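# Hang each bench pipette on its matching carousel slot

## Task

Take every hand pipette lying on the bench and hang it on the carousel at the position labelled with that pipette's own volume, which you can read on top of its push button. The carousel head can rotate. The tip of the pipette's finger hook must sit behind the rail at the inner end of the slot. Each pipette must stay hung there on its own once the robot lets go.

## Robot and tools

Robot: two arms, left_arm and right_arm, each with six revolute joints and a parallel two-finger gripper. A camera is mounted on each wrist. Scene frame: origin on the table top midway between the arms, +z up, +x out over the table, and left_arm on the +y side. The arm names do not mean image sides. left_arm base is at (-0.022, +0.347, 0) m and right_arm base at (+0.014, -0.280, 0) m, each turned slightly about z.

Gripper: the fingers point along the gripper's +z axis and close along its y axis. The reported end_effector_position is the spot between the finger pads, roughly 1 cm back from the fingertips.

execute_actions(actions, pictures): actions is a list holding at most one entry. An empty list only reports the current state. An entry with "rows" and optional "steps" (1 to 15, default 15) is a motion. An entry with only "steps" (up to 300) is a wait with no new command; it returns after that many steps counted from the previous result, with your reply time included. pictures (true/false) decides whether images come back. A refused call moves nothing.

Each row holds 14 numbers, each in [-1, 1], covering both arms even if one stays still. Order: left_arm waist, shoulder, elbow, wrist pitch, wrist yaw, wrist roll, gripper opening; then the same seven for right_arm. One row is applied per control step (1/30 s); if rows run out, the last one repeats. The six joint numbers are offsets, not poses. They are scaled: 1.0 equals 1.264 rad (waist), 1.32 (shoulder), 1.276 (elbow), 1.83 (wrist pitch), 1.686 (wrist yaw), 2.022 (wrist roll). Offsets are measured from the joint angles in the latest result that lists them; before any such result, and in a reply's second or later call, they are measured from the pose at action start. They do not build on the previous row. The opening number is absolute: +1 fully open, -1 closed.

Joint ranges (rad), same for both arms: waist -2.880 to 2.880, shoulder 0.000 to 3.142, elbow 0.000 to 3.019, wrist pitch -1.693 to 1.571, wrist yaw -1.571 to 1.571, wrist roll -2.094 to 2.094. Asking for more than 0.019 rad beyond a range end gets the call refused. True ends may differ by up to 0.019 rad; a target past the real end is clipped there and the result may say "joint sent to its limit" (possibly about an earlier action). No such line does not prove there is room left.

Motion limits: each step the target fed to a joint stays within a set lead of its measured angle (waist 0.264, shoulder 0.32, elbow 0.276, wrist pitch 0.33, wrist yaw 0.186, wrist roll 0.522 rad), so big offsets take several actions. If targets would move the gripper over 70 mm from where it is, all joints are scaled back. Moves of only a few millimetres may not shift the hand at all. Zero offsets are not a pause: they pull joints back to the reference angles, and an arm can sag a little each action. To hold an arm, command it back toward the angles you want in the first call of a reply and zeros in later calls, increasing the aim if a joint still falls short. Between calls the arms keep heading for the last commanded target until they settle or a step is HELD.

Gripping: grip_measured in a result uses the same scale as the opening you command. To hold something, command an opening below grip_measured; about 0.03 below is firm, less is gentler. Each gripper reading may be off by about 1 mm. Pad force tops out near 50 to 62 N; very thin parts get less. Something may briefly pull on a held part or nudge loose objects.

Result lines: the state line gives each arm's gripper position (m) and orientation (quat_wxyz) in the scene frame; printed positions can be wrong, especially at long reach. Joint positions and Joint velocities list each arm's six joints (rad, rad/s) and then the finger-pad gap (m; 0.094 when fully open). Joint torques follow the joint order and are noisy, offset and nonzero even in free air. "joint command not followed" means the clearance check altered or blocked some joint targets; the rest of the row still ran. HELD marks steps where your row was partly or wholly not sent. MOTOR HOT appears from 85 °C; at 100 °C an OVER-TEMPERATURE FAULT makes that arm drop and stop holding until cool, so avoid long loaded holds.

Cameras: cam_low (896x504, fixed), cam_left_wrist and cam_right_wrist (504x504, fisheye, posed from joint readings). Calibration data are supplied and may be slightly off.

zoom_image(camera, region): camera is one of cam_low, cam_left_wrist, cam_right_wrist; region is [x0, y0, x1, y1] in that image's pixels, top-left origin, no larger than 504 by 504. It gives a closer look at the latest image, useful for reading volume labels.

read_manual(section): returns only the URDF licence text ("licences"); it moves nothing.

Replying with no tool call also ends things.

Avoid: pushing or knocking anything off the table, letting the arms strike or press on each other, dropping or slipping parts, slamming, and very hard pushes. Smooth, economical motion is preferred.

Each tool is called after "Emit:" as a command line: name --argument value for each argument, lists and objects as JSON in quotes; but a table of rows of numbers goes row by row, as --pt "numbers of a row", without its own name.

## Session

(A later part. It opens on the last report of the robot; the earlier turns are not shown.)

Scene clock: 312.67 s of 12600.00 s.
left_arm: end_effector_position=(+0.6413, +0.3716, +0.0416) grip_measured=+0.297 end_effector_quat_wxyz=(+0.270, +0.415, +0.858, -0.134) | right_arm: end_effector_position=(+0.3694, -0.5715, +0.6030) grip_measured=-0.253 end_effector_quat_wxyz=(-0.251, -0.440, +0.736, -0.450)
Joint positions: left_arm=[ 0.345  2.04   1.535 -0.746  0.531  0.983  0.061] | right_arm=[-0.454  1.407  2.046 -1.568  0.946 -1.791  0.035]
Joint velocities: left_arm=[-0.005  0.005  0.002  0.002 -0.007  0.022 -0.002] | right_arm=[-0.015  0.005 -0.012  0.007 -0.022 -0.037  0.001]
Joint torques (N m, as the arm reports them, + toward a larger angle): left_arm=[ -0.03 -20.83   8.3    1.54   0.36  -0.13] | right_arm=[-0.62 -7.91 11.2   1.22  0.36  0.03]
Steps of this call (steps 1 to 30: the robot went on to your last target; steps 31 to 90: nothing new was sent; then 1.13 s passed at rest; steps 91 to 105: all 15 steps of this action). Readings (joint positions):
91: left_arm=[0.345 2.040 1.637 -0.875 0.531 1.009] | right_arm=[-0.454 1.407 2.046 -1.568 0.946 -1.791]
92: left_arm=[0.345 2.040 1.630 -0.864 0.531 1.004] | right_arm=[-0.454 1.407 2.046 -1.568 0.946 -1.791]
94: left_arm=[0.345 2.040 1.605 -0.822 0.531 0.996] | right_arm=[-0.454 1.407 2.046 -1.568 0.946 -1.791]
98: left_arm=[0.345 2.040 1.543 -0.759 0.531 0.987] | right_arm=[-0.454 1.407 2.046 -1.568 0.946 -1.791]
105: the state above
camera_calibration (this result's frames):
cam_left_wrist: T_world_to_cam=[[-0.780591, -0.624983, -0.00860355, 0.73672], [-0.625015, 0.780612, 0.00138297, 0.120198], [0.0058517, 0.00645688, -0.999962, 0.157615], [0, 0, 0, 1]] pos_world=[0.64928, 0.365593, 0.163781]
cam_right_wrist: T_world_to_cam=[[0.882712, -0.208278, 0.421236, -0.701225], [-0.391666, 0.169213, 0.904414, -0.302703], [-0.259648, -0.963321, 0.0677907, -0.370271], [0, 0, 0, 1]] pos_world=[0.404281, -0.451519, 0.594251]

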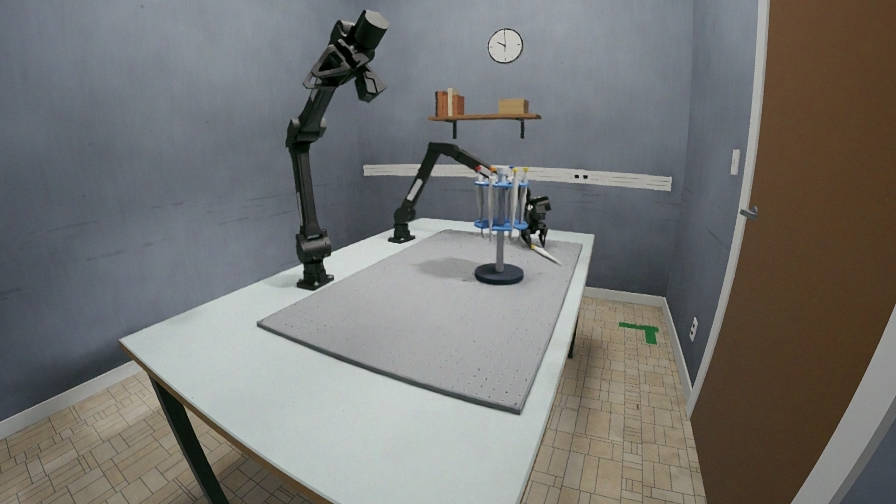

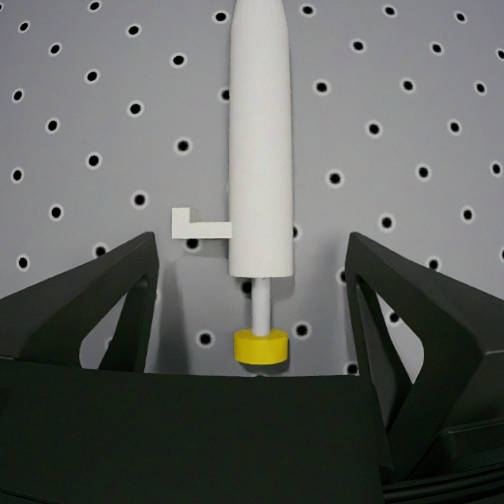

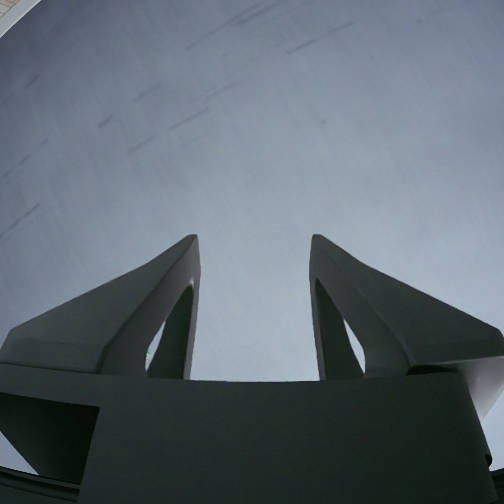

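Emit:
execute_actions --actions '[{"rows":[[0,0,-0.01,0.005,0,0,0.3,0,0,0.02,0,0,0,-0.25],[0,0,-0.01,0.005,0,0,0.3,0,0,0.02,0,0,0,-0.25],[0,0,-0.01,0.005,0,0,0.3,0,0,0.02,0,0,0,-0.25],[0,0,-0.01,0.005,0,0,0.3,0,0,0.02,0,0,0,-0.25],[0,0,-0.01,0.005,0,0,0.3,0,0,0.02,0,0,0,-0.25],[0,0,-0.01,0.005,0,0,0.3,0,0,0.02,0,0,0,-0.25],[0,0,-0.01,0.005,0,0,0.0,0,0,0.02,0,0,0,-0.25],[0,0,-0.01,0.005,0,0,-0.25,0,0,0.02,0,0,0,-0.25],[0,0,-0.01,0.005,0,0,-0.42,0,0,0.02,0,0,0,-0.25],[0,0,-0.01,0.005,0,0,-0.48,0,0,0.02,0,0,0,-0.25],[0,0,-0.01,0.005,0,0,-0.53,0,0,0.02,0,0,0,-0.25],[0,0,-0.01,0.005,0,0,-0.57,0,0,0.02,0,0,0,-0.25],[0,0,-0.01,0.005,0,0,-0.6,0,0,0.02,0,0,0,-0.25],[0,0,-0.01,0.005,0,0,-0.63,0,0,0.02,0,0,0,-0.25]]}]'

Scene clock: 316.73 s of 12600.00 s.
left_arm: end_effector_position=(+0.6368, +0.3708, +0.0369) grip_measured=-0.600 end_effector_quat_wxyz=(+0.266, +0.414, +0.860, -0.137) | right_arm: end_effector_position=(+0.3694, -0.5715, +0.6030) grip_measured=-0.253 end_effector_quat_wxyz=(-0.251, -0.440, +0.736, -0.450)
Joint positions: left_arm=[ 0.345  2.04   1.523 -0.745  0.531  0.981  0.019] | right_arm=[-0.454  1.407  2.046 -1.568  0.946 -1.791  0.035]
Joint velocities: left_arm=[-0.005 -0.005 -0.002  0.007 -0.037  0.022 -0.002] | right_arm=[-0.005  0.005 -0.022 -0.002 -0.051 -0.022 -0.   ]
Joint torques (N m, as the arm reports them, + toward a larger angle): left_arm=[ -0.15 -20.46   7.54   1.34   0.35  -0.02] | right_arm=[-0.6  -7.9  11.21  1.22  0.36  0.03]
Steps of this call (steps 1 to 15: the robot went on to your last target; steps 16 to 90: nothing new was sent; then 0.57 s passed at rest; steps 91 to 105: all 15 steps of this action). Readings (joint positions):
91: left_arm=[0.345 2.040 1.534 -0.745 0.531 0.981] | right_arm=[-0.454 1.407 2.046 -1.568 0.946 -1.791]
92: left_arm=[0.345 2.040 1.532 -0.745 0.531 0.981] | right_arm=[-0.454 1.407 2.046 -1.568 0.946 -1.791]
94: left_arm=[0.345 2.040 1.528 -0.745 0.531 0.981] | right_arm=[-0.454 1.407 2.046 -1.568 0.946 -1.791]
98: left_arm=[0.345 2.040 1.523 -0.745 0.531 0.981] | right_arm=[-0.454 1.407 2.046 -1.568 0.946 -1.791]
105: the state above
camera_calibration (this result's frames):
cam_left_wrist: T_world_to_cam=[[-0.780043, -0.625723, 0.00172866, 0.732245], [-0.625701, 0.780034, 0.00675765, 0.118454], [-0.00557683, 0.00418964, -0.999976, 0.161067], [0, 0, 0, 1]] pos_world=[0.646198, 0.365109, 0.158997]
cam_right_wrist: T_world_to_cam=[[0.882712, -0.208278, 0.421236, -0.701225], [-0.391666, 0.169213, 0.904414, -0.302703], [-0.259648, -0.963321, 0.0677907, -0.370271], [0, 0, 0, 1]] pos_world=[0.404281, -0.451519, 0.594251]

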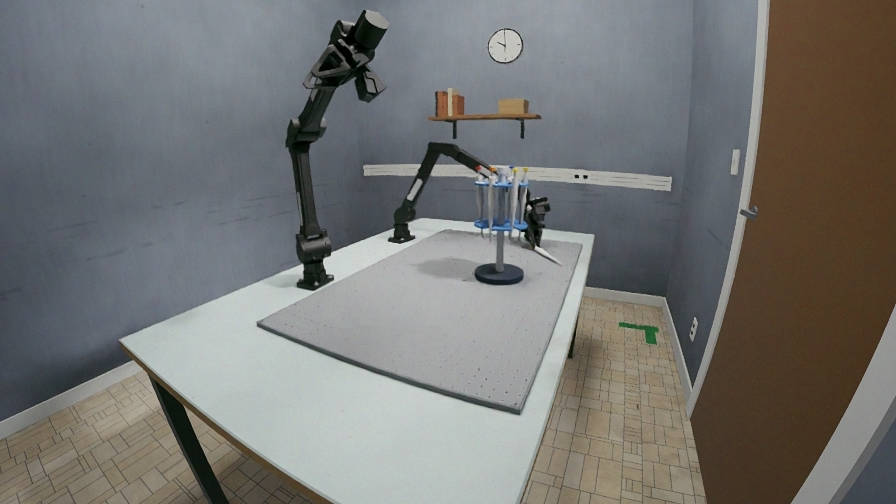

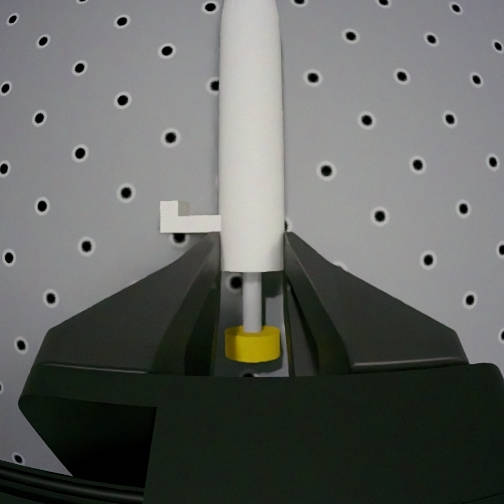

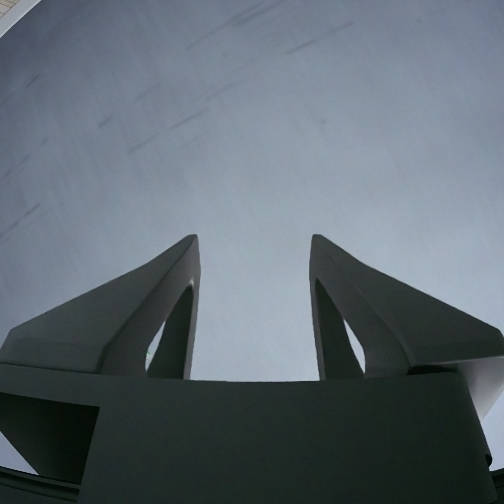

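Emit:
execute_actions --actions '[{"rows":[[0,-0.03,0.035,-0.01,0,0,-0.65,0,0,0.02,0,0,0,-0.25],[0,-0.042,0.041,-0.022,0,0,-0.65,0,0,0.02,0,0,0,-0.25],[0,-0.054,0.047,-0.036,0,0,-0.65,0,0,0.02,0,0,0,-0.25],[0,-0.066,0.053,-0.05,0,0,-0.65,0,0,0.02,0,0,0,-0.25],[0,-0.078,0.059,-0.065,0,0,-0.65,0,0,0.02,0,0,0,-0.25],[0,-0.09,0.065,-0.08,0,0,-0.65,0,0,0.02,0,0,0,-0.25],[0,-0.102,0.071,-0.095,0,0,-0.65,0,0,0.02,0,0,0,-0.25],[0,-0.114,0.077,-0.11,0,0,-0.65,0,0,0.02,0,0,0,-0.25],[0,-0.126,0.083,-0.125,0,0,-0.65,0,0,0.02,0,0,0,-0.25],[0,-0.138,0.089,-0.14,0,0,-0.65,0,0,0.02,0,0,0,-0.25],[0,-0.15,0.095,-0.155,0,0,-0.65,0,0,0.02,0,0,0,-0.25],[0,-0.162,0.101,-0.17,0,0,-0.65,0,0,0.02,0,0,0,-0.25],[0,-0.174,0.107,-0.185,0,0,-0.65,0,0,0.02,0,0,0,-0.25],[0,-0.186,0.113,-0.2,0,0,-0.65,0,0,0.02,0,0,0,-0.25],[0,-0.198,0.12,-0.215,0,0,-0.65,0,0,0.02,0,0,0,-0.25]]}]' --pictures false

Emit:
execute_actions --actions '[{"steps":12}]' --pictures false

Emit:
execute_actions --actions '[{"rows":[[0,-0.03,0.035,-0.015,-0.02,0,-0.65,0,0,0,0,0,0,-0.25],[0,-0.042,0.041,-0.03,-0.04,0,-0.65,0,0,0,0,0,0,-0.25],[0,-0.054,0.047,-0.045,-0.06,0,-0.65,0,0,0,0,0,0,-0.25],[0,-0.066,0.053,-0.06,-0.08,0,-0.65,0,0,0,0,0,0,-0.25],[0,-0.078,0.059,-0.075,-0.1,0,-0.65,0,0,0,0,0,0,-0.25],[0,-0.09,0.065,-0.09,-0.12,0,-0.65,0,0,0,0,0,0,-0.25],[0,-0.102,0.071,-0.105,-0.14,0,-0.65,0,0,0,0,0,0,-0.25],[0,-0.114,0.077,-0.12,-0.16,0,-0.65,0,0,0,0,0,0,-0.25],[0,-0.126,0.083,-0.135,-0.18,0,-0.65,0,0,0,0,0,0,-0.25],[0,-0.138,0.089,-0.15,-0.2,0,-0.65,0,0,0,0,0,0,-0.25],[0,-0.15,0.095,-0.165,-0.22,0,-0.65,0,0,0,0,0,0,-0.25],[0,-0.162,0.101,-0.18,-0.24,0,-0.65,0,0,0,0,0,0,-0.25],[0,-0.174,0.107,-0.195,-0.26,0,-0.65,0,0,0,0,0,0,-0.25],[0,-0.186,0.113,-0.21,-0.28,0,-0.65,0,0,0,0,0,0,-0.25],[0,-0.198,0.12,-0.225,-0.3,0,-0.65,0,0,0,0,0,0,-0.25]]}]' --pictures false

Emit:
execute_actions --actions '[{"steps":12}]'

Scene clock: 326.07 s of 12600.00 s.
left_arm: end_effector_position=(+0.5918, +0.3632, +0.0976) grip_measured=-0.600 end_effector_quat_wxyz=(+0.210, +0.400, +0.875, -0.175) | right_arm: end_effector_position=(+0.3694, -0.5715, +0.6030) grip_measured=-0.253 end_effector_quat_wxyz=(-0.251, -0.440, +0.736, -0.450)
Joint positions: left_arm=[ 0.345  1.927  1.537 -1.015  0.531  0.981  0.019] | right_arm=[-0.454  1.407  2.046 -1.568  0.946 -1.791  0.035]
Joint velocities: left_arm=[-0.024 -0.337  0.1   -0.652  0.051  0.066 -0.   ] | right_arm=[-0.015  0.005 -0.007  0.017 -0.037 -0.037 -0.001]
Joint torques (N m, as the arm reports them, + toward a larger angle): left_arm=[ -0.02 -23.42  12.57   0.73   0.39  -0.03] | right_arm=[-0.64 -7.91 11.21  1.22  0.36  0.03]
Steps of this call (steps 1 to 15: the robot went on to your last target; steps 16 to 90: nothing new was sent; then 5.83 s passed at rest; steps 91 to 105: all 15 steps of this action). Readings (joint positions):
91: left_arm=[0.345 2.040 1.523 -0.746 0.531 0.981] | right_arm=[-0.454 1.407 2.046 -1.568 0.946 -1.791]
92: left_arm=[0.345 2.039 1.524 -0.753 0.531 0.981] | right_arm=[-0.454 1.407 2.046 -1.568 0.946 -1.791]
94: left_arm=[0.345 2.032 1.525 -0.785 0.531 0.981] | right_arm=[-0.454 1.407 2.046 -1.568 0.946 -1.791]
98: left_arm=[0.345 2.001 1.525 -0.866 0.531 0.981] | right_arm=[-0.454 1.407 2.046 -1.568 0.946 -1.791]
105: the state above

Scene clock: 326.47 s of 12600.00 s.
left_arm: end_effector_position=(+0.5914, +0.3631, +0.1898) grip_measured=-0.608 end_effector_quat_wxyz=(+0.239, +0.407, +0.868, -0.155) | right_arm: end_effector_position=(+0.3694, -0.5715, +0.6030) grip_measured=-0.253 end_effector_quat_wxyz=(-0.251, -0.440, +0.736, -0.450)
Joint positions: left_arm=[ 0.345  1.816  1.616 -1.129  0.531  0.981  0.018] | right_arm=[-0.454  1.407  2.046 -1.568  0.946 -1.791  0.035]
Joint velocities: left_arm=[-0.005 -0.19   0.178 -0.022 -0.037  0.007 -0.002] | right_arm=[ 0.005 -0.005 -0.012 -0.012 -0.007  0.037 -0.   ]
Joint torques (N m, as the arm reports them, + toward a larger angle): left_arm=[ -0.21 -20.82  12.19   0.53   0.39  -0.02] | right_arm=[-0.62 -7.95 11.2   1.23  0.36  0.03]
Steps of this call (steps 1 to 12: the robot went on to your last target). Readings (joint positions):
1: left_arm=[0.345 1.915 1.541 -1.035 0.531 0.981] | right_arm=[-0.454 1.407 2.046 -1.568 0.946 -1.791]
2: left_arm=[0.345 1.904 1.544 -1.054 0.531 0.981] | right_arm=[-0.454 1.407 2.046 -1.568 0.946 -1.791]
4: left_arm=[0.345 1.882 1.554 -1.083 0.531 0.981] | right_arm=[-0.454 1.407 2.046 -1.568 0.946 -1.791]
8: left_arm=[0.345 1.845 1.583 -1.118 0.531 0.981] | right_arm=[-0.454 1.407 2.046 -1.568 0.946 -1.791]
12: the state above

Scene clock: 326.97 s of 12600.00 s.
left_arm: end_effector_position=(+0.5082, +0.4218, +0.2494) grip_measured=-0.610 end_effector_quat_wxyz=(+0.070, +0.396, +0.916, -0.007) | right_arm: end_effector_position=(+0.3694, -0.5715, +0.6030) grip_measured=-0.253 end_effector_quat_wxyz=(-0.251, -0.440, +0.736, -0.450)
Joint positions: left_arm=[ 0.345  1.668  1.648 -1.441  0.088  0.981  0.018] | right_arm=[-0.454  1.407  2.046 -1.568  0.946 -1.791  0.035]
Joint velocities: left_arm=[-0.015 -0.366  0.115 -0.691 -0.755 -0.022  0.   ] | right_arm=[-0.005 -0.005 -0.007 -0.002  0.037  0.051 -0.   ]
Joint torques (N m, as the arm reports them, + toward a larger angle): left_arm=[ -0.06 -19.61  13.51   0.51   0.2   -0.04] | right_arm=[-0.58 -7.92  8.93  1.22  0.36  0.03]
Steps of this call (steps 1 to 15: all 15 steps of this action). Readings (joint positions):
1: left_arm=[0.345 1.810 1.621 -1.132 0.516 0.981] | right_arm=[-0.454 1.407 2.046 -1.568 0.946 -1.791]
2: left_arm=[0.345 1.802 1.623 -1.142 0.489 0.981] | right_arm=[-0.454 1.407 2.046 -1.568 0.946 -1.791]
4: left_arm=[0.345 1.787 1.623 -1.182 0.423 0.981] | right_arm=[-0.454 1.407 2.046 -1.568 0.946 -1.791]
8: left_arm=[0.345 1.752 1.626 -1.282 0.299 0.981] | right_arm=[-0.454 1.407 2.046 -1.568 0.946 -1.791]
15: the state above

Scene clock: 327.37 s of 12600.00 s.
left_arm: end_effector_position=(+0.4833, +0.4281, +0.3303) grip_measured=-0.610 end_effector_quat_wxyz=(+0.090, +0.394, +0.914, +0.043) | right_arm: end_effector_position=(+0.3694, -0.5715, +0.6030) grip_measured=-0.253 end_effector_quat_wxyz=(-0.251, -0.440, +0.736, -0.450)
Joint positions: left_arm=[ 0.345  1.562  1.723 -1.534  0.027  0.981  0.018] | right_arm=[-0.454  1.407  2.046 -1.568  0.946 -1.791  0.035]
Joint velocities: left_arm=[-0.005 -0.034  0.007 -0.032 -0.007  0.095 -0.001] | right_arm=[-0.005 -0.005  0.002  0.002  0.081  0.066  0.001]
Joint torques (N m, as the arm reports them, + toward a larger angle): left_arm=[ -0.12 -14.13  12.02   0.65   0.    -0.06] | right_arm=[-0.61 -7.94  8.93  1.23  0.36  0.03]
Steps of this call (steps 1 to 12: the robot went on to your last target). Readings (joint positions):
1: left_arm=[0.345 1.656 1.653 -1.462 0.065 0.981] | right_arm=[-0.454 1.407 2.046 -1.568 0.946 -1.791]
2: left_arm=[0.345 1.643 1.658 -1.481 0.049 0.981] | right_arm=[-0.454 1.407 2.046 -1.568 0.946 -1.791]
4: left_arm=[0.345 1.620 1.673 -1.510 0.032 0.981] | right_arm=[-0.454 1.407 2.046 -1.568 0.946 -1.791]
8: left_arm=[0.345 1.581 1.711 -1.532 0.027 0.981] | right_arm=[-0.454 1.407 2.046 -1.568 0.946 -1.791]
12: the state above
camera_calibration (this result's frames):
cam_left_wrist: T_world_to_cam=[[-0.710967, -0.683802, -0.164135, 0.694105], [-0.669436, 0.586634, 0.455758, -0.0686806], [-0.215361, 0.433907, -0.87484, 0.329389], [0, 0, 0, 1]] pos_world=[0.518446, 0.371997, 0.433392]
cam_right_wrist: T_world_to_cam=[[0.882712, -0.208278, 0.421236, -0.701225], [-0.391666, 0.169213, 0.904414, -0.302703], [-0.259648, -0.963321, 0.0677907, -0.370271], [0, 0, 0, 1]] pos_world=[0.404281, -0.451519, 0.594251]

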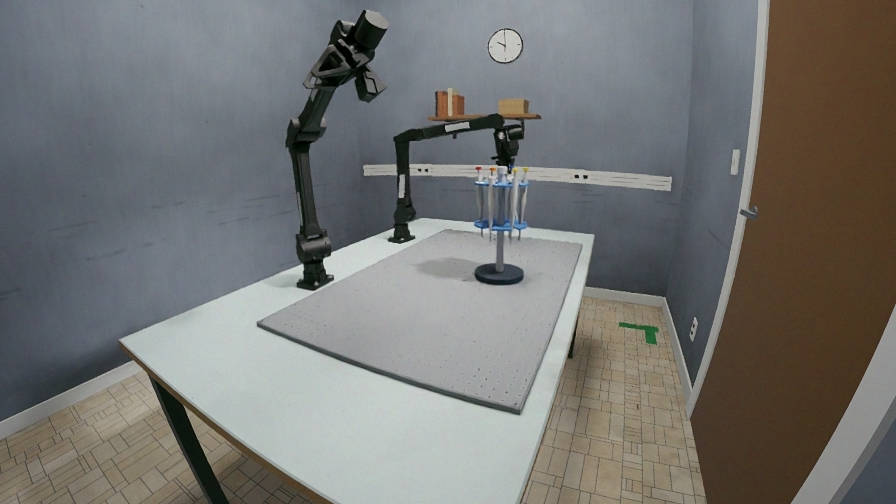

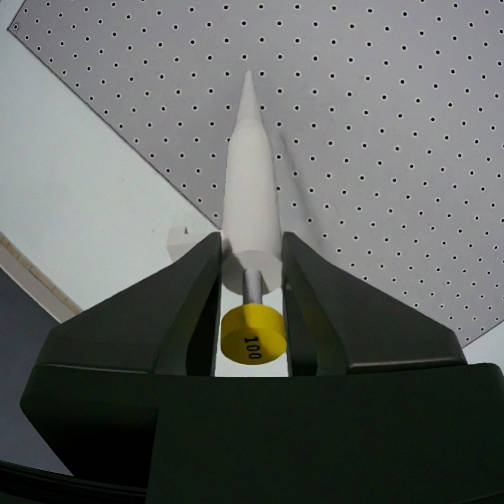

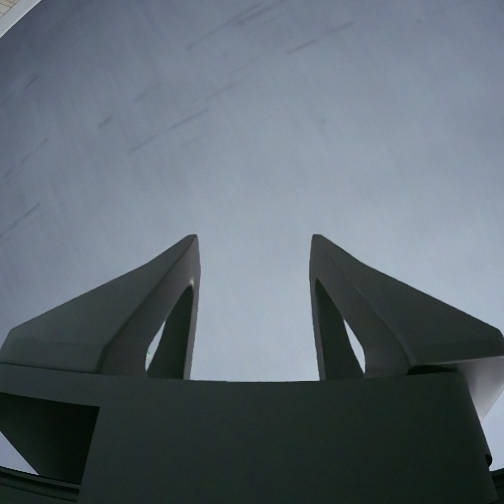

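Emit:
execute_actions --actions '[{"rows":[[0,-0.03,-0.033,0.026,0,-0.03,-0.65,0,0,0.02,0,0,0,-0.25],[0,-0.045,-0.066,0.052,0,-0.06,-0.65,0,0,0.02,0,0,0,-0.25],[0,-0.06,-0.099,0.078,0,-0.09,-0.65,0,0,0.02,0,0,0,-0.25],[0,-0.075,-0.132,0.104,0,-0.12,-0.65,0,0,0.02,0,0,0,-0.25],[0,-0.09,-0.165,0.13,0,-0.15,-0.65,0,0,0.02,0,0,0,-0.25],[0,-0.105,-0.198,0.156,0,-0.18,-0.65,0,0,0.02,0,0,0,-0.25],[0,-0.12,-0.231,0.182,0,-0.21,-0.65,0,0,0.02,0,0,0,-0.25],[0,-0.135,-0.264,0.208,0,-0.24,-0.65,0,0,0.02,0,0,0,-0.25],[0,-0.15,-0.297,0.234,0,-0.27,-0.65,0,0,0.02,0,0,0,-0.25],[0,-0.165,-0.33,0.26,0,-0.3,-0.65,0,0,0.02,0,0,0,-0.25],[0,-0.18,-0.363,0.286,0,-0.33,-0.65,0,0,0.02,0,0,0,-0.25],[0,-0.195,-0.396,0.312,0,-0.36,-0.65,0,0,0.02,0,0,0,-0.25],[0,-0.21,-0.429,0.338,0,-0.4,-0.65,0,0,0.02,0,0,0,-0.25],[0,-0.225,-0.462,0.364,0,-0.44,-0.65,0,0,0.02,0,0,0,-0.25],[0,-0.24,-0.49,0.39,-0.02,-0.49,-0.65,0,0,0.02,0,0,0,-0.25]]}]' --pictures false

Emit:
execute_actions --actions '[{"steps":15}]' --pictures false

Emit:
execute_actions --actions '[{"rows":[[0,-0.03,-0.02,0.026,0,0,-0.65,0,0,0,0,0,0,-0.25],[0,-0.045,-0.05,0.052,0,0,-0.65,0,0,0,0,0,0,-0.25],[0,-0.06,-0.08,0.078,0,0,-0.65,0,0,0,0,0,0,-0.25],[0,-0.075,-0.11,0.104,0,0,-0.65,0,0,0,0,0,0,-0.25],[0,-0.09,-0.14,0.13,0,0,-0.65,0,0,0,0,0,0,-0.25],[0,-0.105,-0.17,0.156,0,0,-0.65,0,0,0,0,0,0,-0.25],[0,-0.12,-0.2,0.182,0,0,-0.65,0,0,0,0,0,0,-0.25],[0,-0.135,-0.23,0.208,0,0,-0.65,0,0,0,0,0,0,-0.25],[0,-0.15,-0.265,0.234,0,0,-0.65,0,0,0,0,0,0,-0.25],[0,-0.165,-0.3,0.26,0,0,-0.65,0,0,0,0,0,0,-0.25],[0,-0.18,-0.335,0.286,0,0,-0.65,0,0,0,0,0,0,-0.25],[0,-0.195,-0.37,0.312,0,0,-0.65,0,0,0,0,0,0,-0.25],[0,-0.21,-0.405,0.338,0,0,-0.65,0,0,0,0,0,0,-0.25],[0,-0.225,-0.44,0.364,0,0,-0.65,0,0,0,0,0,0,-0.25],[0,-0.24,-0.475,0.39,0,0,-0.65,0,0,0,0,0,0,-0.25]]}]' --pictures false

Emit:
execute_actions --actions '[{"steps":15}]'

Scene clock: 345.13 s of 12600.00 s.
left_arm: end_effector_position=(+0.4547, +0.4255, +0.2362) grip_measured=-0.610 end_effector_quat_wxyz=(+0.234, +0.068, +0.969, +0.050) | right_arm: end_effector_position=(+0.3694, -0.5715, +0.6030) grip_measured=-0.253 end_effector_quat_wxyz=(-0.251, -0.440, +0.736, -0.450)
Joint positions: left_arm=[ 0.345  1.315  1.158 -0.931  0.014  0.306  0.018] | right_arm=[-0.454  1.407  2.046 -1.568  0.946 -1.791  0.035]
Joint velocities: left_arm=[ 0.015 -0.659 -1.15   1.37  -0.462 -2.117 -0.   ] | right_arm=[ 0.005  0.005  0.012  0.002  0.007 -0.037 -0.   ]
Joint torques (N m, as the arm reports them, + toward a larger angle): left_arm=[ -0.28 -13.38   9.63   1.64  -0.14  -0.12] | right_arm=[-0.61 -7.93 11.21  1.22  0.36  0.03]
Steps of this call (steps 1 to 30: the robot went on to your last target; steps 31 to 90: nothing new was sent; then 14.27 s passed at rest; steps 91 to 105: all 15 steps of this action). Readings (joint positions):
91: left_arm=[0.345 1.560 1.717 -1.528 0.027 0.974] | right_arm=[-0.454 1.407 2.046 -1.568 0.946 -1.791]
92: left_arm=[0.345 1.552 1.698 -1.504 0.027 0.956] | right_arm=[-0.454 1.407 2.046 -1.568 0.946 -1.791]
94: left_arm=[0.345 1.524 1.628 -1.431 0.027 0.896] | right_arm=[-0.454 1.407 2.046 -1.568 0.946 -1.791]
98: left_arm=[0.345 1.454 1.453 -1.258 0.027 0.717] | right_arm=[-0.454 1.407 2.046 -1.568 0.946 -1.791]
105: the state above

Scene clock: 345.63 s of 12600.00 s.
left_arm: end_effector_position=(+0.4497, +0.4282, +0.2341) grip_measured=-0.629 end_effector_quat_wxyz=(+0.272, -0.076, +0.959, +0.028) | right_arm: end_effector_position=(+0.3694, -0.5715, +0.6030) grip_measured=-0.253 end_effector_quat_wxyz=(-0.251, -0.440, +0.736, -0.450)
Joint positions: left_arm=[ 0.345  1.268  1.087 -0.836 -0.006  0.013  0.017] | right_arm=[-0.454  1.407  2.046 -1.568  0.946 -1.791  0.035]
Joint velocities: left_arm=[-0.015 -0.005 -0.007 -0.007 -0.037 -0.095  0.001] | right_arm=[ 0.005 -0.024 -0.007 -0.002 -0.022 -0.022 -0.   ]
Joint torques (N m, as the arm reports them, + toward a larger angle): left_arm=[ -0.23 -12.06   9.82   2.1   -0.04  -0.16] | right_arm=[-0.64 -7.89 11.2   1.22  0.36  0.03]
Steps of this call (steps 1 to 15: the robot went on to your last target). Readings (joint positions):
1: left_arm=[0.345 1.296 1.124 -0.895 0.002 0.245] | right_arm=[-0.454 1.407 2.046 -1.568 0.946 -1.791]
2: left_arm=[0.345 1.282 1.101 -0.876 -0.004 0.196] | right_arm=[-0.454 1.407 2.046 -1.568 0.946 -1.791]
4: left_arm=[0.345 1.270 1.087 -0.860 -0.004 0.125] | right_arm=[-0.454 1.407 2.046 -1.568 0.946 -1.791]
8: left_arm=[0.345 1.268 1.087 -0.839 -0.005 0.051] | right_arm=[-0.454 1.407 2.046 -1.568 0.946 -1.791]
15: the state above

Scene clock: 346.13 s of 12600.00 s.
left_arm: end_effector_position=(+0.3887, +0.4178, +0.1883) grip_measured=-0.643 end_effector_quat_wxyz=(+0.454, -0.071, +0.887, +0.045) | right_arm: end_effector_position=(+0.3694, -0.5715, +0.6030) grip_measured=-0.253 end_effector_quat_wxyz=(-0.251, -0.440, +0.736, -0.450)
Joint positions: left_arm=[ 0.345  0.976  0.572 -0.219 -0.007  0.013  0.017] | right_arm=[-0.454  1.407  2.046 -1.568  0.946 -1.791  0.035]
Joint velocities: left_arm=[ 0.005 -0.337 -1.424  1.297 -0.037 -0.037 -0.001] | right_arm=[-0.015  0.015 -0.007 -0.002  0.007 -0.037 -0.   ]
Joint torques (N m, as the arm reports them, + toward a larger angle): left_arm=[-0.56 -5.22  8.36  1.97  0.1  -0.03] | right_arm=[-0.61 -7.91  8.94  1.22  0.36  0.03]
Steps of this call (steps 1 to 15: all 15 steps of this action). Readings (joint positions):
1: left_arm=[0.345 1.266 1.083 -0.829 -0.006 0.013] | right_arm=[-0.454 1.407 2.046 -1.568 0.946 -1.791]
2: left_arm=[0.345 1.261 1.071 -0.807 -0.006 0.013] | right_arm=[-0.454 1.407 2.046 -1.568 0.946 -1.791]
4: left_arm=[0.345 1.230 1.022 -0.728 -0.006 0.013] | right_arm=[-0.454 1.407 2.046 -1.568 0.946 -1.791]
8: left_arm=[0.345 1.126 0.876 -0.548 -0.006 0.013] | right_arm=[-0.454 1.407 2.046 -1.568 0.946 -1.791]
15: the state above

Scene clock: 346.63 s of 12600.00 s.
left_arm: end_effector_position=(+0.3645, +0.4136, +0.1481) grip_measured=-0.644 end_effector_quat_wxyz=(+0.444, -0.072, +0.892, +0.043) | right_arm: end_effector_position=(+0.3694, -0.5715, +0.6030) grip_measured=-0.253 end_effector_quat_wxyz=(-0.251, -0.440, +0.736, -0.450)
Joint positions: left_arm=[ 0.345  0.962  0.459 -0.143 -0.006  0.013  0.017] | right_arm=[-0.454  1.407  2.046 -1.568  0.946 -1.791  0.035]
Joint velocities: left_arm=[-0.005  0.015 -0.007 -0.012  0.022 -0.022  0.   ] | right_arm=[-0.005  0.005  0.007 -0.012  0.037 -0.007 -0.   ]
Joint torques (N m, as the arm reports them, + toward a larger angle): left_arm=[-0.2  -5.24 10.03  2.8   0.01 -0.02] | right_arm=[-0.59 -7.92  8.94  1.23  0.36  0.03]
Steps of this call (steps 1 to 15: the robot went on to your last target). Readings (joint positions):
1: left_arm=[0.345 0.967 0.527 -0.186 -0.006 0.013] | right_arm=[-0.454 1.407 2.046 -1.568 0.946 -1.791]
2: left_arm=[0.345 0.963 0.494 -0.171 -0.006 0.013] | right_arm=[-0.454 1.407 2.046 -1.568 0.946 -1.791]
4: left_arm=[0.345 0.962 0.462 -0.162 -0.006 0.013] | right_arm=[-0.454 1.407 2.046 -1.568 0.946 -1.791]
8: left_arm=[0.345 0.962 0.459 -0.144 -0.006 0.013] | right_arm=[-0.454 1.407 2.046 -1.568 0.946 -1.791]
15: the state above
camera_calibration (this result's frames):
cam_left_wrist: T_world_to_cam=[[0.176688, -0.983956, -0.0247511, 0.349731], [-0.938086, -0.160733, -0.306856, 0.463321], [0.297954, 0.0774365, -0.951434, 0.122373], [0, 0, 0, 1]] pos_world=[0.33638, 0.409115, 0.267259]
cam_right_wrist: T_world_to_cam=[[0.882712, -0.208278, 0.421236, -0.701225], [-0.391666, 0.169213, 0.904414, -0.302703], [-0.259648, -0.963321, 0.0677907, -0.370271], [0, 0, 0, 1]] pos_world=[0.404281, -0.451519, 0.594251]

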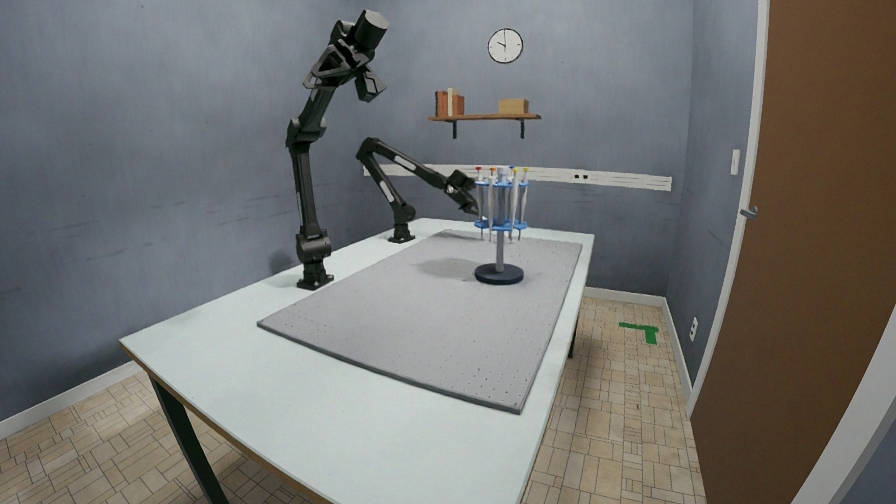

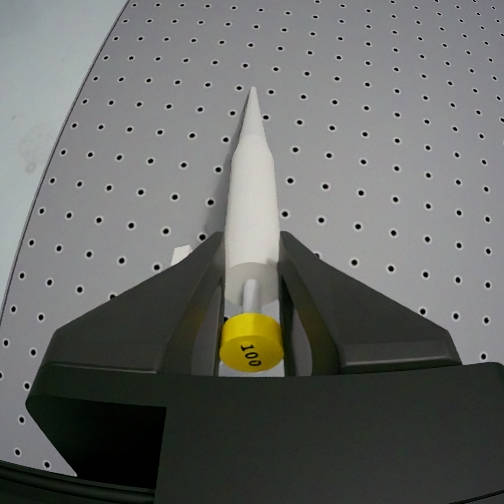

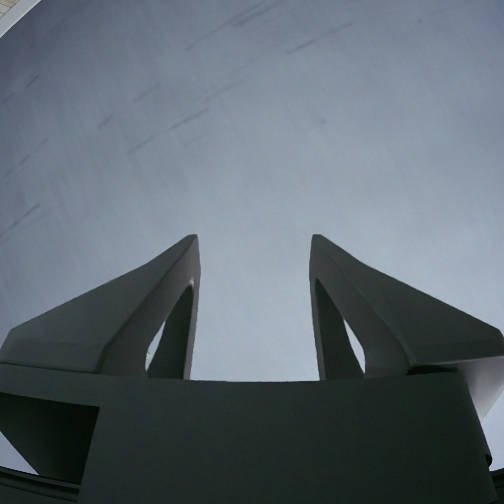

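Emit:
execute_actions --actions '[{"rows":[[0,0.016,-0.007,0.018,0,0,-0.69,0,0,0.02,0,0,0,-0.25],[0,0.032,-0.014,0.036,0,0,-0.69,0,0,0.02,0,0,0,-0.25],[0,0.048,-0.021,0.054,0,0,-0.69,0,0,0.02,0,0,0,-0.25],[0,0.064,-0.028,0.072,0,0,-0.69,0,0,0.02,0,0,0,-0.25],[0,0.08,-0.035,0.09,0,0,-0.69,0,0,0.02,0,0,0,-0.25],[0,0.096,-0.042,0.108,0,0,-0.69,0,0,0.02,0,0,0,-0.25],[0,0.112,-0.049,0.126,0,0,-0.69,0,0,0.02,0,0,0,-0.25],[0,0.128,-0.056,0.144,0,0,-0.69,0,0,0.02,0,0,0,-0.25],[0,0.144,-0.063,0.162,0,0,-0.69,0,0,0.02,0,0,0,-0.25],[0,0.16,-0.07,0.18,0,0,-0.69,0,0,0.02,0,0,0,-0.25],[0,0.176,-0.077,0.198,0,0,-0.69,0,0,0.02,0,0,0,-0.25],[0,0.192,-0.084,0.216,0,0,-0.69,0,0,0.02,0,0,0,-0.25],[0,0.208,-0.09,0.234,0,0,-0.69,0,0,0.02,0,0,0,-0.25],[0,0.222,-0.095,0.252,0,0,-0.69,0,0,0.02,0,0,0,-0.25],[0,0.233,-0.1,0.27,0,0,-0.69,0,0,0.02,0,0,0,-0.25]]}]' --pictures false

Emit:
execute_actions --actions '[{"steps":12}]'

Scene clock: 353.83 s of 12600.00 s.
left_arm: end_effector_position=(+0.3844, +0.4170, +0.0903) grip_measured=-0.684 end_effector_quat_wxyz=(+0.481, -0.070, +0.873, +0.047) | right_arm: end_effector_position=(+0.3694, -0.5715, +0.6030) grip_measured=-0.253 end_effector_quat_wxyz=(-0.251, -0.440, +0.736, -0.450)
Joint positions: left_arm=[ 0.345  1.213  0.361  0.289 -0.006  0.013  0.015] | right_arm=[-0.454  1.407  2.046 -1.568  0.946 -1.791  0.035]
Joint velocities: left_arm=[-0.005  0.728 -0.359  0.701  0.051  0.022 -0.006] | right_arm=[-0.005 -0.005 -0.012  0.002  0.037 -0.037 -0.001]
Joint torques (N m, as the arm reports them, + toward a larger angle): left_arm=[-0.33 -4.78  6.33  2.47  0.01 -0.04] | right_arm=[-0.6  -7.94 11.21  1.22  0.36  0.03]
Steps of this call (steps 1 to 15: the robot went on to your last target; steps 16 to 90: nothing new was sent; then 3.70 s passed at rest; steps 91 to 105: all 15 steps of this action). Readings (joint positions):
91: left_arm=[0.345 0.963 0.458 -0.140 -0.006 0.013] | right_arm=[-0.454 1.407 2.046 -1.568 0.946 -1.791]
92: left_arm=[0.345 0.965 0.455 -0.129 -0.006 0.013] | right_arm=[-0.454 1.407 2.046 -1.568 0.946 -1.791]
94: left_arm=[0.345 0.986 0.443 -0.082 -0.006 0.013] | right_arm=[-0.454 1.407 2.046 -1.568 0.946 -1.791]
98: left_arm=[0.345 1.065 0.417 0.062 -0.006 0.013] | right_arm=[-0.454 1.407 2.046 -1.568 0.946 -1.791]
105: the state above

Scene clock: 354.23 s of 12600.00 s.
left_arm: end_effector_position=(+0.3711, +0.4147, +0.0596) grip_measured=-0.687 end_effector_quat_wxyz=(+0.457, -0.071, +0.886, +0.045) | right_arm: end_effector_position=(+0.3694, -0.5715, +0.6030) grip_measured=-0.253 end_effector_quat_wxyz=(-0.251, -0.440, +0.736, -0.450)
Joint positions: left_arm=[ 0.345  1.274  0.324  0.333 -0.006  0.013  0.015] | right_arm=[-0.454  1.407  2.046 -1.568  0.946 -1.791  0.035]
Joint velocities: left_arm=[ 0.005 -0.005 -0.012 -0.002 -0.066 -0.037  0.   ] | right_arm=[-0.005 -0.005 -0.002  0.002 -0.022 -0.066 -0.001]
Joint torques (N m, as the arm reports them, + toward a larger angle): left_arm=[-0.07 -6.16  6.82  2.73  0.   -0.04] | right_arm=[-0.61 -7.93 11.2   1.22  0.36  0.03]
Steps of this call (steps 1 to 12: the robot went on to your last target). Readings (joint positions):
1: left_arm=[0.345 1.236 0.350 0.307 -0.006 0.013] | right_arm=[-0.454 1.407 2.046 -1.568 0.946 -1.791]
2: left_arm=[0.345 1.254 0.340 0.315 -0.006 0.013] | right_arm=[-0.454 1.407 2.046 -1.568 0.946 -1.791]
4: left_arm=[0.345 1.272 0.327 0.319 -0.006 0.013] | right_arm=[-0.454 1.407 2.046 -1.568 0.946 -1.791]
8: left_arm=[0.345 1.274 0.324 0.330 -0.006 0.013] | right_arm=[-0.454 1.407 2.046 -1.568 0.946 -1.791]
12: the state above
camera_calibration (this result's frames):
cam_left_wrist: T_world_to_cam=[[0.177383, -0.983837, -0.0245137, 0.347167], [-0.92905, -0.159184, -0.333957, 0.440101], [0.324657, 0.0820127, -0.94227, 0.0237826], [0, 0, 0, 1]] pos_world=[0.339573, 0.409662, 0.177895]
cam_right_wrist: T_world_to_cam=[[0.882712, -0.208278, 0.421236, -0.701225], [-0.391666, 0.169213, 0.904414, -0.302703], [-0.259648, -0.963321, 0.0677907, -0.370271], [0, 0, 0, 1]] pos_world=[0.404281, -0.451519, 0.594251]

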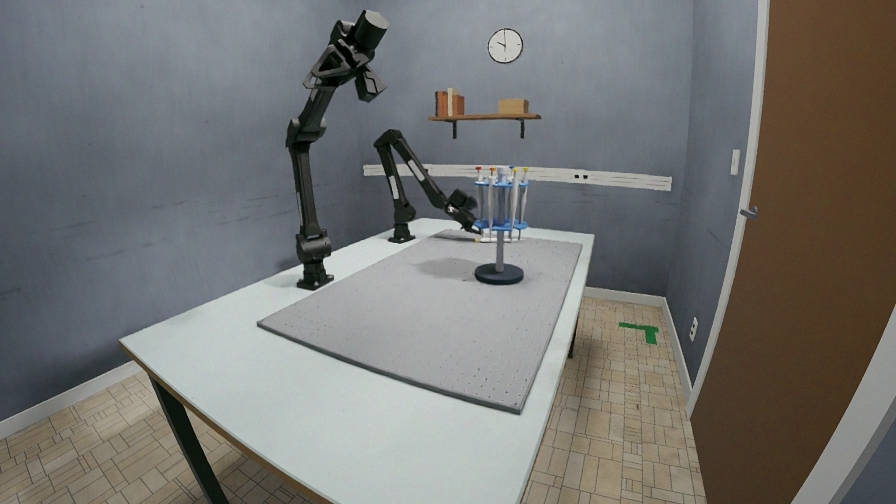

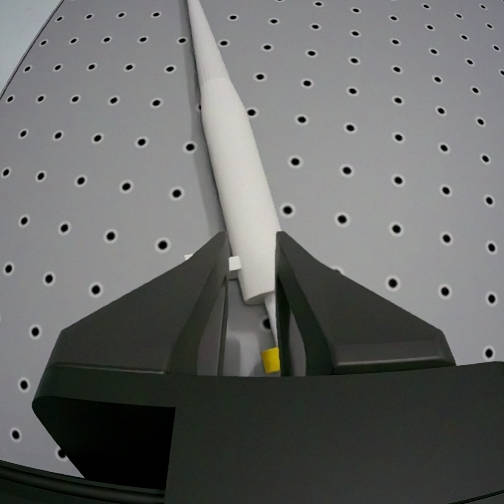

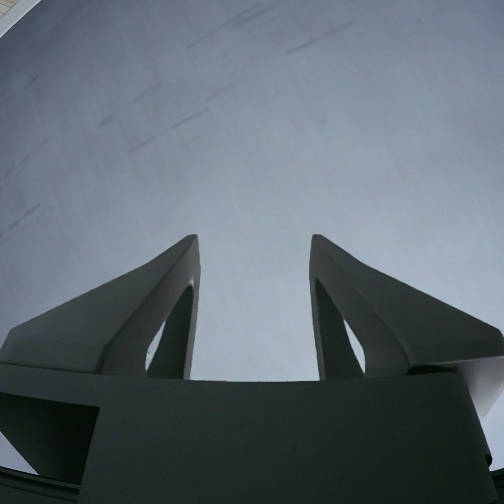

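Emit:
execute_actions --actions '[{"rows":[[0.03,-0.08,0.235,-0.375,-0.07,-0.095,0.3,0,0,0.02,0,0,0,-0.25]]}]' --pictures false

Emit:
execute_actions --actions '[{"steps":15}]'

Scene clock: 357.30 s of 12600.00 s.
left_arm: end_effector_position=(+0.3747, +0.4461, +0.1080) grip_measured=+0.297 end_effector_quat_wxyz=(+0.323, -0.186, +0.926, +0.064) | right_arm: end_effector_position=(+0.3694, -0.5715, +0.6030) grip_measured=-0.253 end_effector_quat_wxyz=(-0.251, -0.440, +0.736, -0.450)
Joint positions: left_arm=[ 0.37   1.167  0.603 -0.346 -0.123 -0.159  0.061] | right_arm=[-0.454  1.407  2.046 -1.568  0.946 -1.791  0.035]
Joint velocities: left_arm=[-0.015 -0.005  0.007 -0.017 -0.051  0.037 -0.   ] | right_arm=[ 0.005  0.005  0.007 -0.007 -0.037  0.007 -0.   ]
Joint torques (N m, as the arm reports them, + toward a larger angle): left_arm=[ 0.81 -6.5   9.6   1.38 -0.15 -0.13] | right_arm=[-0.57 -7.93 11.2   1.22  0.36  0.03]
Steps of this call (steps 1 to 30: the robot went on to your last target; steps 31 to 77: nothing new was sent; steps 78 to 92: all 15 steps of this action). Readings (joint positions):
78: left_arm=[0.345 1.269 0.336 0.296 -0.035 -0.002] | right_arm=[-0.454 1.407 2.046 -1.568 0.946 -1.791]
79: left_arm=[0.347 1.263 0.359 0.226 -0.064 -0.020] | right_arm=[-0.454 1.407 2.046 -1.568 0.946 -1.791]
81: left_arm=[0.353 1.246 0.426 0.081 -0.098 -0.054] | right_arm=[-0.454 1.407 2.046 -1.568 0.946 -1.791]
85: left_arm=[0.367 1.197 0.579 -0.263 -0.121 -0.120] | right_arm=[-0.454 1.407 2.046 -1.568 0.946 -1.791]
92: the state above

Scene clock: 357.80 s of 12600.00 s.
left_arm: end_effector_position=(+0.3744, +0.4461, +0.1077) grip_measured=+0.297 end_effector_quat_wxyz=(+0.322, -0.190, +0.925, +0.062) | right_arm: end_effector_position=(+0.3694, -0.5715, +0.6030) grip_measured=-0.253 end_effector_quat_wxyz=(-0.251, -0.440, +0.736, -0.450)
Joint positions: left_arm=[ 0.37   1.167  0.603 -0.348 -0.123 -0.169  0.061] | right_arm=[-0.454  1.407  2.046 -1.568  0.946 -1.791  0.035]
Joint velocities: left_arm=[-0.005 -0.005 -0.017 -0.007 -0.007  0.022  0.   ] | right_arm=[ 0.005 -0.015 -0.012 -0.007 -0.051  0.007  0.001]
Joint torques (N m, as the arm reports them, + toward a larger angle): left_arm=[ 0.92 -6.65  9.56  1.41 -0.15 -0.13] | right_arm=[-0.6  -7.94 11.2   1.22  0.36  0.03]
Steps of this call (steps 1 to 15: the robot went on to your last target). Readings (joint positions):
1: left_arm=[0.370 1.167 0.603 -0.347 -0.123 -0.161] | right_arm=[-0.454 1.407 2.046 -1.568 0.946 -1.791]
2: left_arm=[0.370 1.167 0.603 -0.347 -0.123 -0.163] | right_arm=[-0.454 1.407 2.046 -1.568 0.946 -1.791]
4: left_arm=[0.370 1.167 0.603 -0.348 -0.123 -0.165] | right_arm=[-0.454 1.407 2.046 -1.568 0.946 -1.791]
8: left_arm=[0.370 1.167 0.603 -0.348 -0.123 -0.168] | right_arm=[-0.454 1.407 2.046 -1.568 0.946 -1.791]
15: the state above
All arms were judged still, so your last target was given up. Only a new action makes them travel on or press farther. Fingers that are still opening or closing keep moving.
camera_calibration (this result's frames):
cam_left_wrist: T_world_to_cam=[[0.399231, -0.916832, -0.00585922, 0.263677], [-0.9156, -0.398345, -0.054749, 0.535833], [0.0478617, 0.0272222, -0.998483, 0.199604], [0, 0, 0, 1]] pos_world=[0.375787, 0.449761, 0.230182]
cam_right_wrist: T_world_to_cam=[[0.882712, -0.208278, 0.421236, -0.701225], [-0.391666, 0.169213, 0.904414, -0.302703], [-0.259648, -0.963321, 0.0677907, -0.370271], [0, 0, 0, 1]] pos_world=[0.404281, -0.451519, 0.594251]

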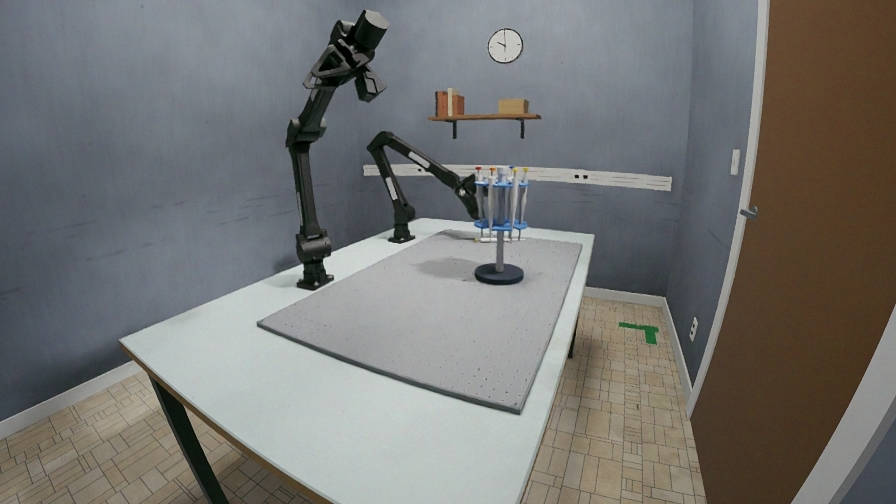

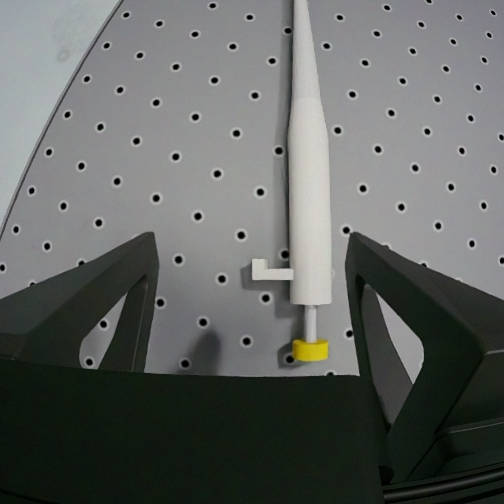

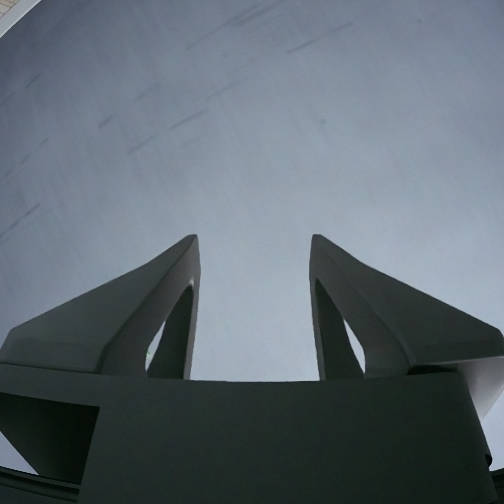

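Emit:
execute_actions --actions '[{"rows":[[-0.08,0,0.02,0,-0.034,-0.05,0.3,0,0,0.02,0,0,0,-0.25],[-0.08,0,0.02,0,-0.034,-0.05,0.3,0,0,0.02,0,0,0,-0.25],[-0.08,0,0.02,0,-0.034,-0.05,0.3,0,0,0.02,0,0,0,-0.25],[-0.08,0,0.02,0,-0.034,-0.05,0.3,0,0,0.02,0,0,0,-0.25],[-0.08,0,0.02,0,-0.034,-0.05,0.3,0,0,0.02,0,0,0,-0.25],[-0.08,0.03,0,0.02,-0.034,-0.05,0.3,0,0,0.02,0,0,0,-0.25],[-0.08,0.06,-0.012,0.04,-0.034,-0.05,0.3,0,0,0.02,0,0,0,-0.25],[-0.08,0.09,-0.02,0.06,-0.034,-0.05,0.3,0,0,0.02,0,0,0,-0.25],[-0.08,0.12,-0.028,0.08,-0.034,-0.05,0.3,0,0,0.02,0,0,0,-0.25],[-0.08,0.14,-0.033,0.096,-0.034,-0.05,0.3,0,0,0.02,0,0,0,-0.25]]}]' --pictures false

Emit:
execute_actions --actions '[{"steps":10}]'

Scene clock: 364.63 s of 12600.00 s.
left_arm: end_effector_position=(+0.3792, +0.4145, +0.0337) grip_measured=+0.297 end_effector_quat_wxyz=(+0.285, -0.191, +0.937, +0.062) | right_arm: end_effector_position=(+0.3694, -0.5715, +0.6030) grip_measured=-0.253 end_effector_quat_wxyz=(-0.251, -0.440, +0.736, -0.450)
Joint positions: left_arm=[ 0.269  1.366  0.557 -0.195 -0.178 -0.256  0.061] | right_arm=[-0.454  1.407  2.046 -1.568  0.946 -1.791  0.035]
Joint velocities: left_arm=[-0.005  0.132 -0.183  0.007  0.022 -0.066 -0.001] | right_arm=[-0.015 -0.005 -0.002 -0.007  0.022  0.037 -0.   ]
Joint torques (N m, as the arm reports them, + toward a larger angle): left_arm=[-0.03 -9.98  7.87  2.46 -0.2  -0.12] | right_arm=[-0.61 -7.91 11.21  1.22  0.36  0.03]
Steps of this call (steps 1 to 90: nothing new was sent; then 3.33 s passed at rest; steps 91 to 105: all 15 steps of this action). Readings (joint positions):
91: left_arm=[0.363 1.167 0.603 -0.348 -0.152 -0.183] | right_arm=[-0.454 1.407 2.046 -1.568 0.946 -1.791]
92: left_arm=[0.347 1.167 0.603 -0.348 -0.170 -0.200] | right_arm=[-0.454 1.407 2.046 -1.568 0.946 -1.791]
94: left_arm=[0.305 1.167 0.603 -0.348 -0.176 -0.221] | right_arm=[-0.454 1.407 2.046 -1.568 0.946 -1.791]
98: left_arm=[0.269 1.192 0.599 -0.305 -0.176 -0.243] | right_arm=[-0.454 1.407 2.046 -1.568 0.946 -1.791]
105: the state above

Scene clock: 364.97 s of 12600.00 s.
left_arm: end_effector_position=(+0.3772, +0.4143, +0.0315) grip_measured=+0.297 end_effector_quat_wxyz=(+0.284, -0.192, +0.937, +0.062) | right_arm: end_effector_position=(+0.3694, -0.5715, +0.6030) grip_measured=-0.253 end_effector_quat_wxyz=(-0.251, -0.440, +0.736, -0.450)
Joint positions: left_arm=[ 0.269  1.367  0.55  -0.188 -0.178 -0.259  0.061] | right_arm=[-0.454  1.407  2.046 -1.568  0.946 -1.791  0.035]
Joint velocities: left_arm=[-0.005 -0.005 -0.012 -0.032  0.007  0.022 -0.   ] | right_arm=[-0.015  0.005 -0.032  0.012  0.022 -0.051  0.   ]
Joint torques (N m, as the arm reports them, + toward a larger angle): left_arm=[-0.27 -9.06  7.47  2.14 -0.18 -0.15] | right_arm=[-0.62 -7.92 11.2   1.21  0.36  0.03]
Steps of this call (steps 1 to 10: the robot went on to your last target). Readings (joint positions):
1: left_arm=[0.269 1.367 0.552 -0.195 -0.178 -0.257] | right_arm=[-0.454 1.407 2.046 -1.568 0.946 -1.791]
2: left_arm=[0.269 1.367 0.550 -0.195 -0.178 -0.257] | right_arm=[-0.454 1.407 2.046 -1.568 0.946 -1.791]
4: left_arm=[0.269 1.367 0.550 -0.190 -0.178 -0.258] | right_arm=[-0.454 1.407 2.046 -1.568 0.946 -1.791]
8: left_arm=[0.269 1.367 0.550 -0.188 -0.178 -0.259] | right_arm=[-0.454 1.407 2.046 -1.568 0.946 -1.791]
10: the state above
camera_calibration (this result's frames):
cam_left_wrist: T_world_to_cam=[[0.401451, -0.915647, -0.0206871, 0.232192], [-0.915418, -0.401863, 0.0227241, 0.520514], [-0.0291207, 0.00981474, -0.999528, 0.160546], [0, 0, 0, 1]] pos_world=[0.387949, 0.420206, 0.153445]
cam_right_wrist: T_world_to_cam=[[0.882712, -0.208278, 0.421236, -0.701225], [-0.391666, 0.169213, 0.904414, -0.302703], [-0.259648, -0.963321, 0.0677907, -0.370271], [0, 0, 0, 1]] pos_world=[0.404281, -0.451519, 0.594251]

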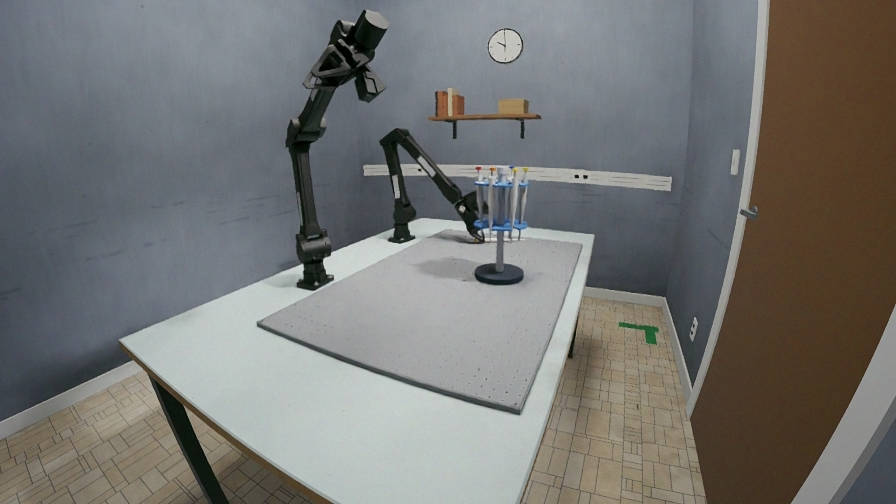

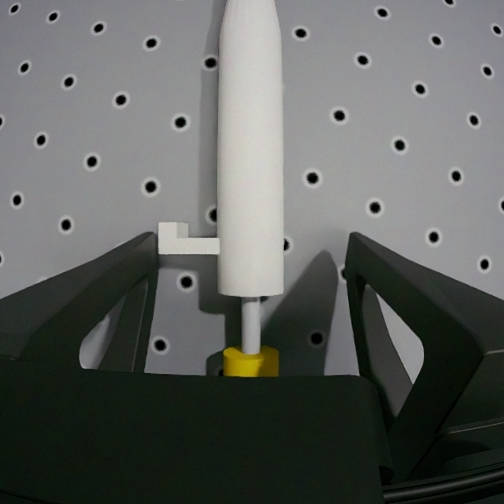

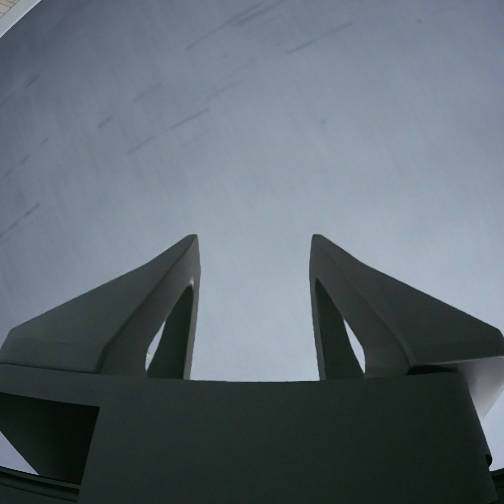

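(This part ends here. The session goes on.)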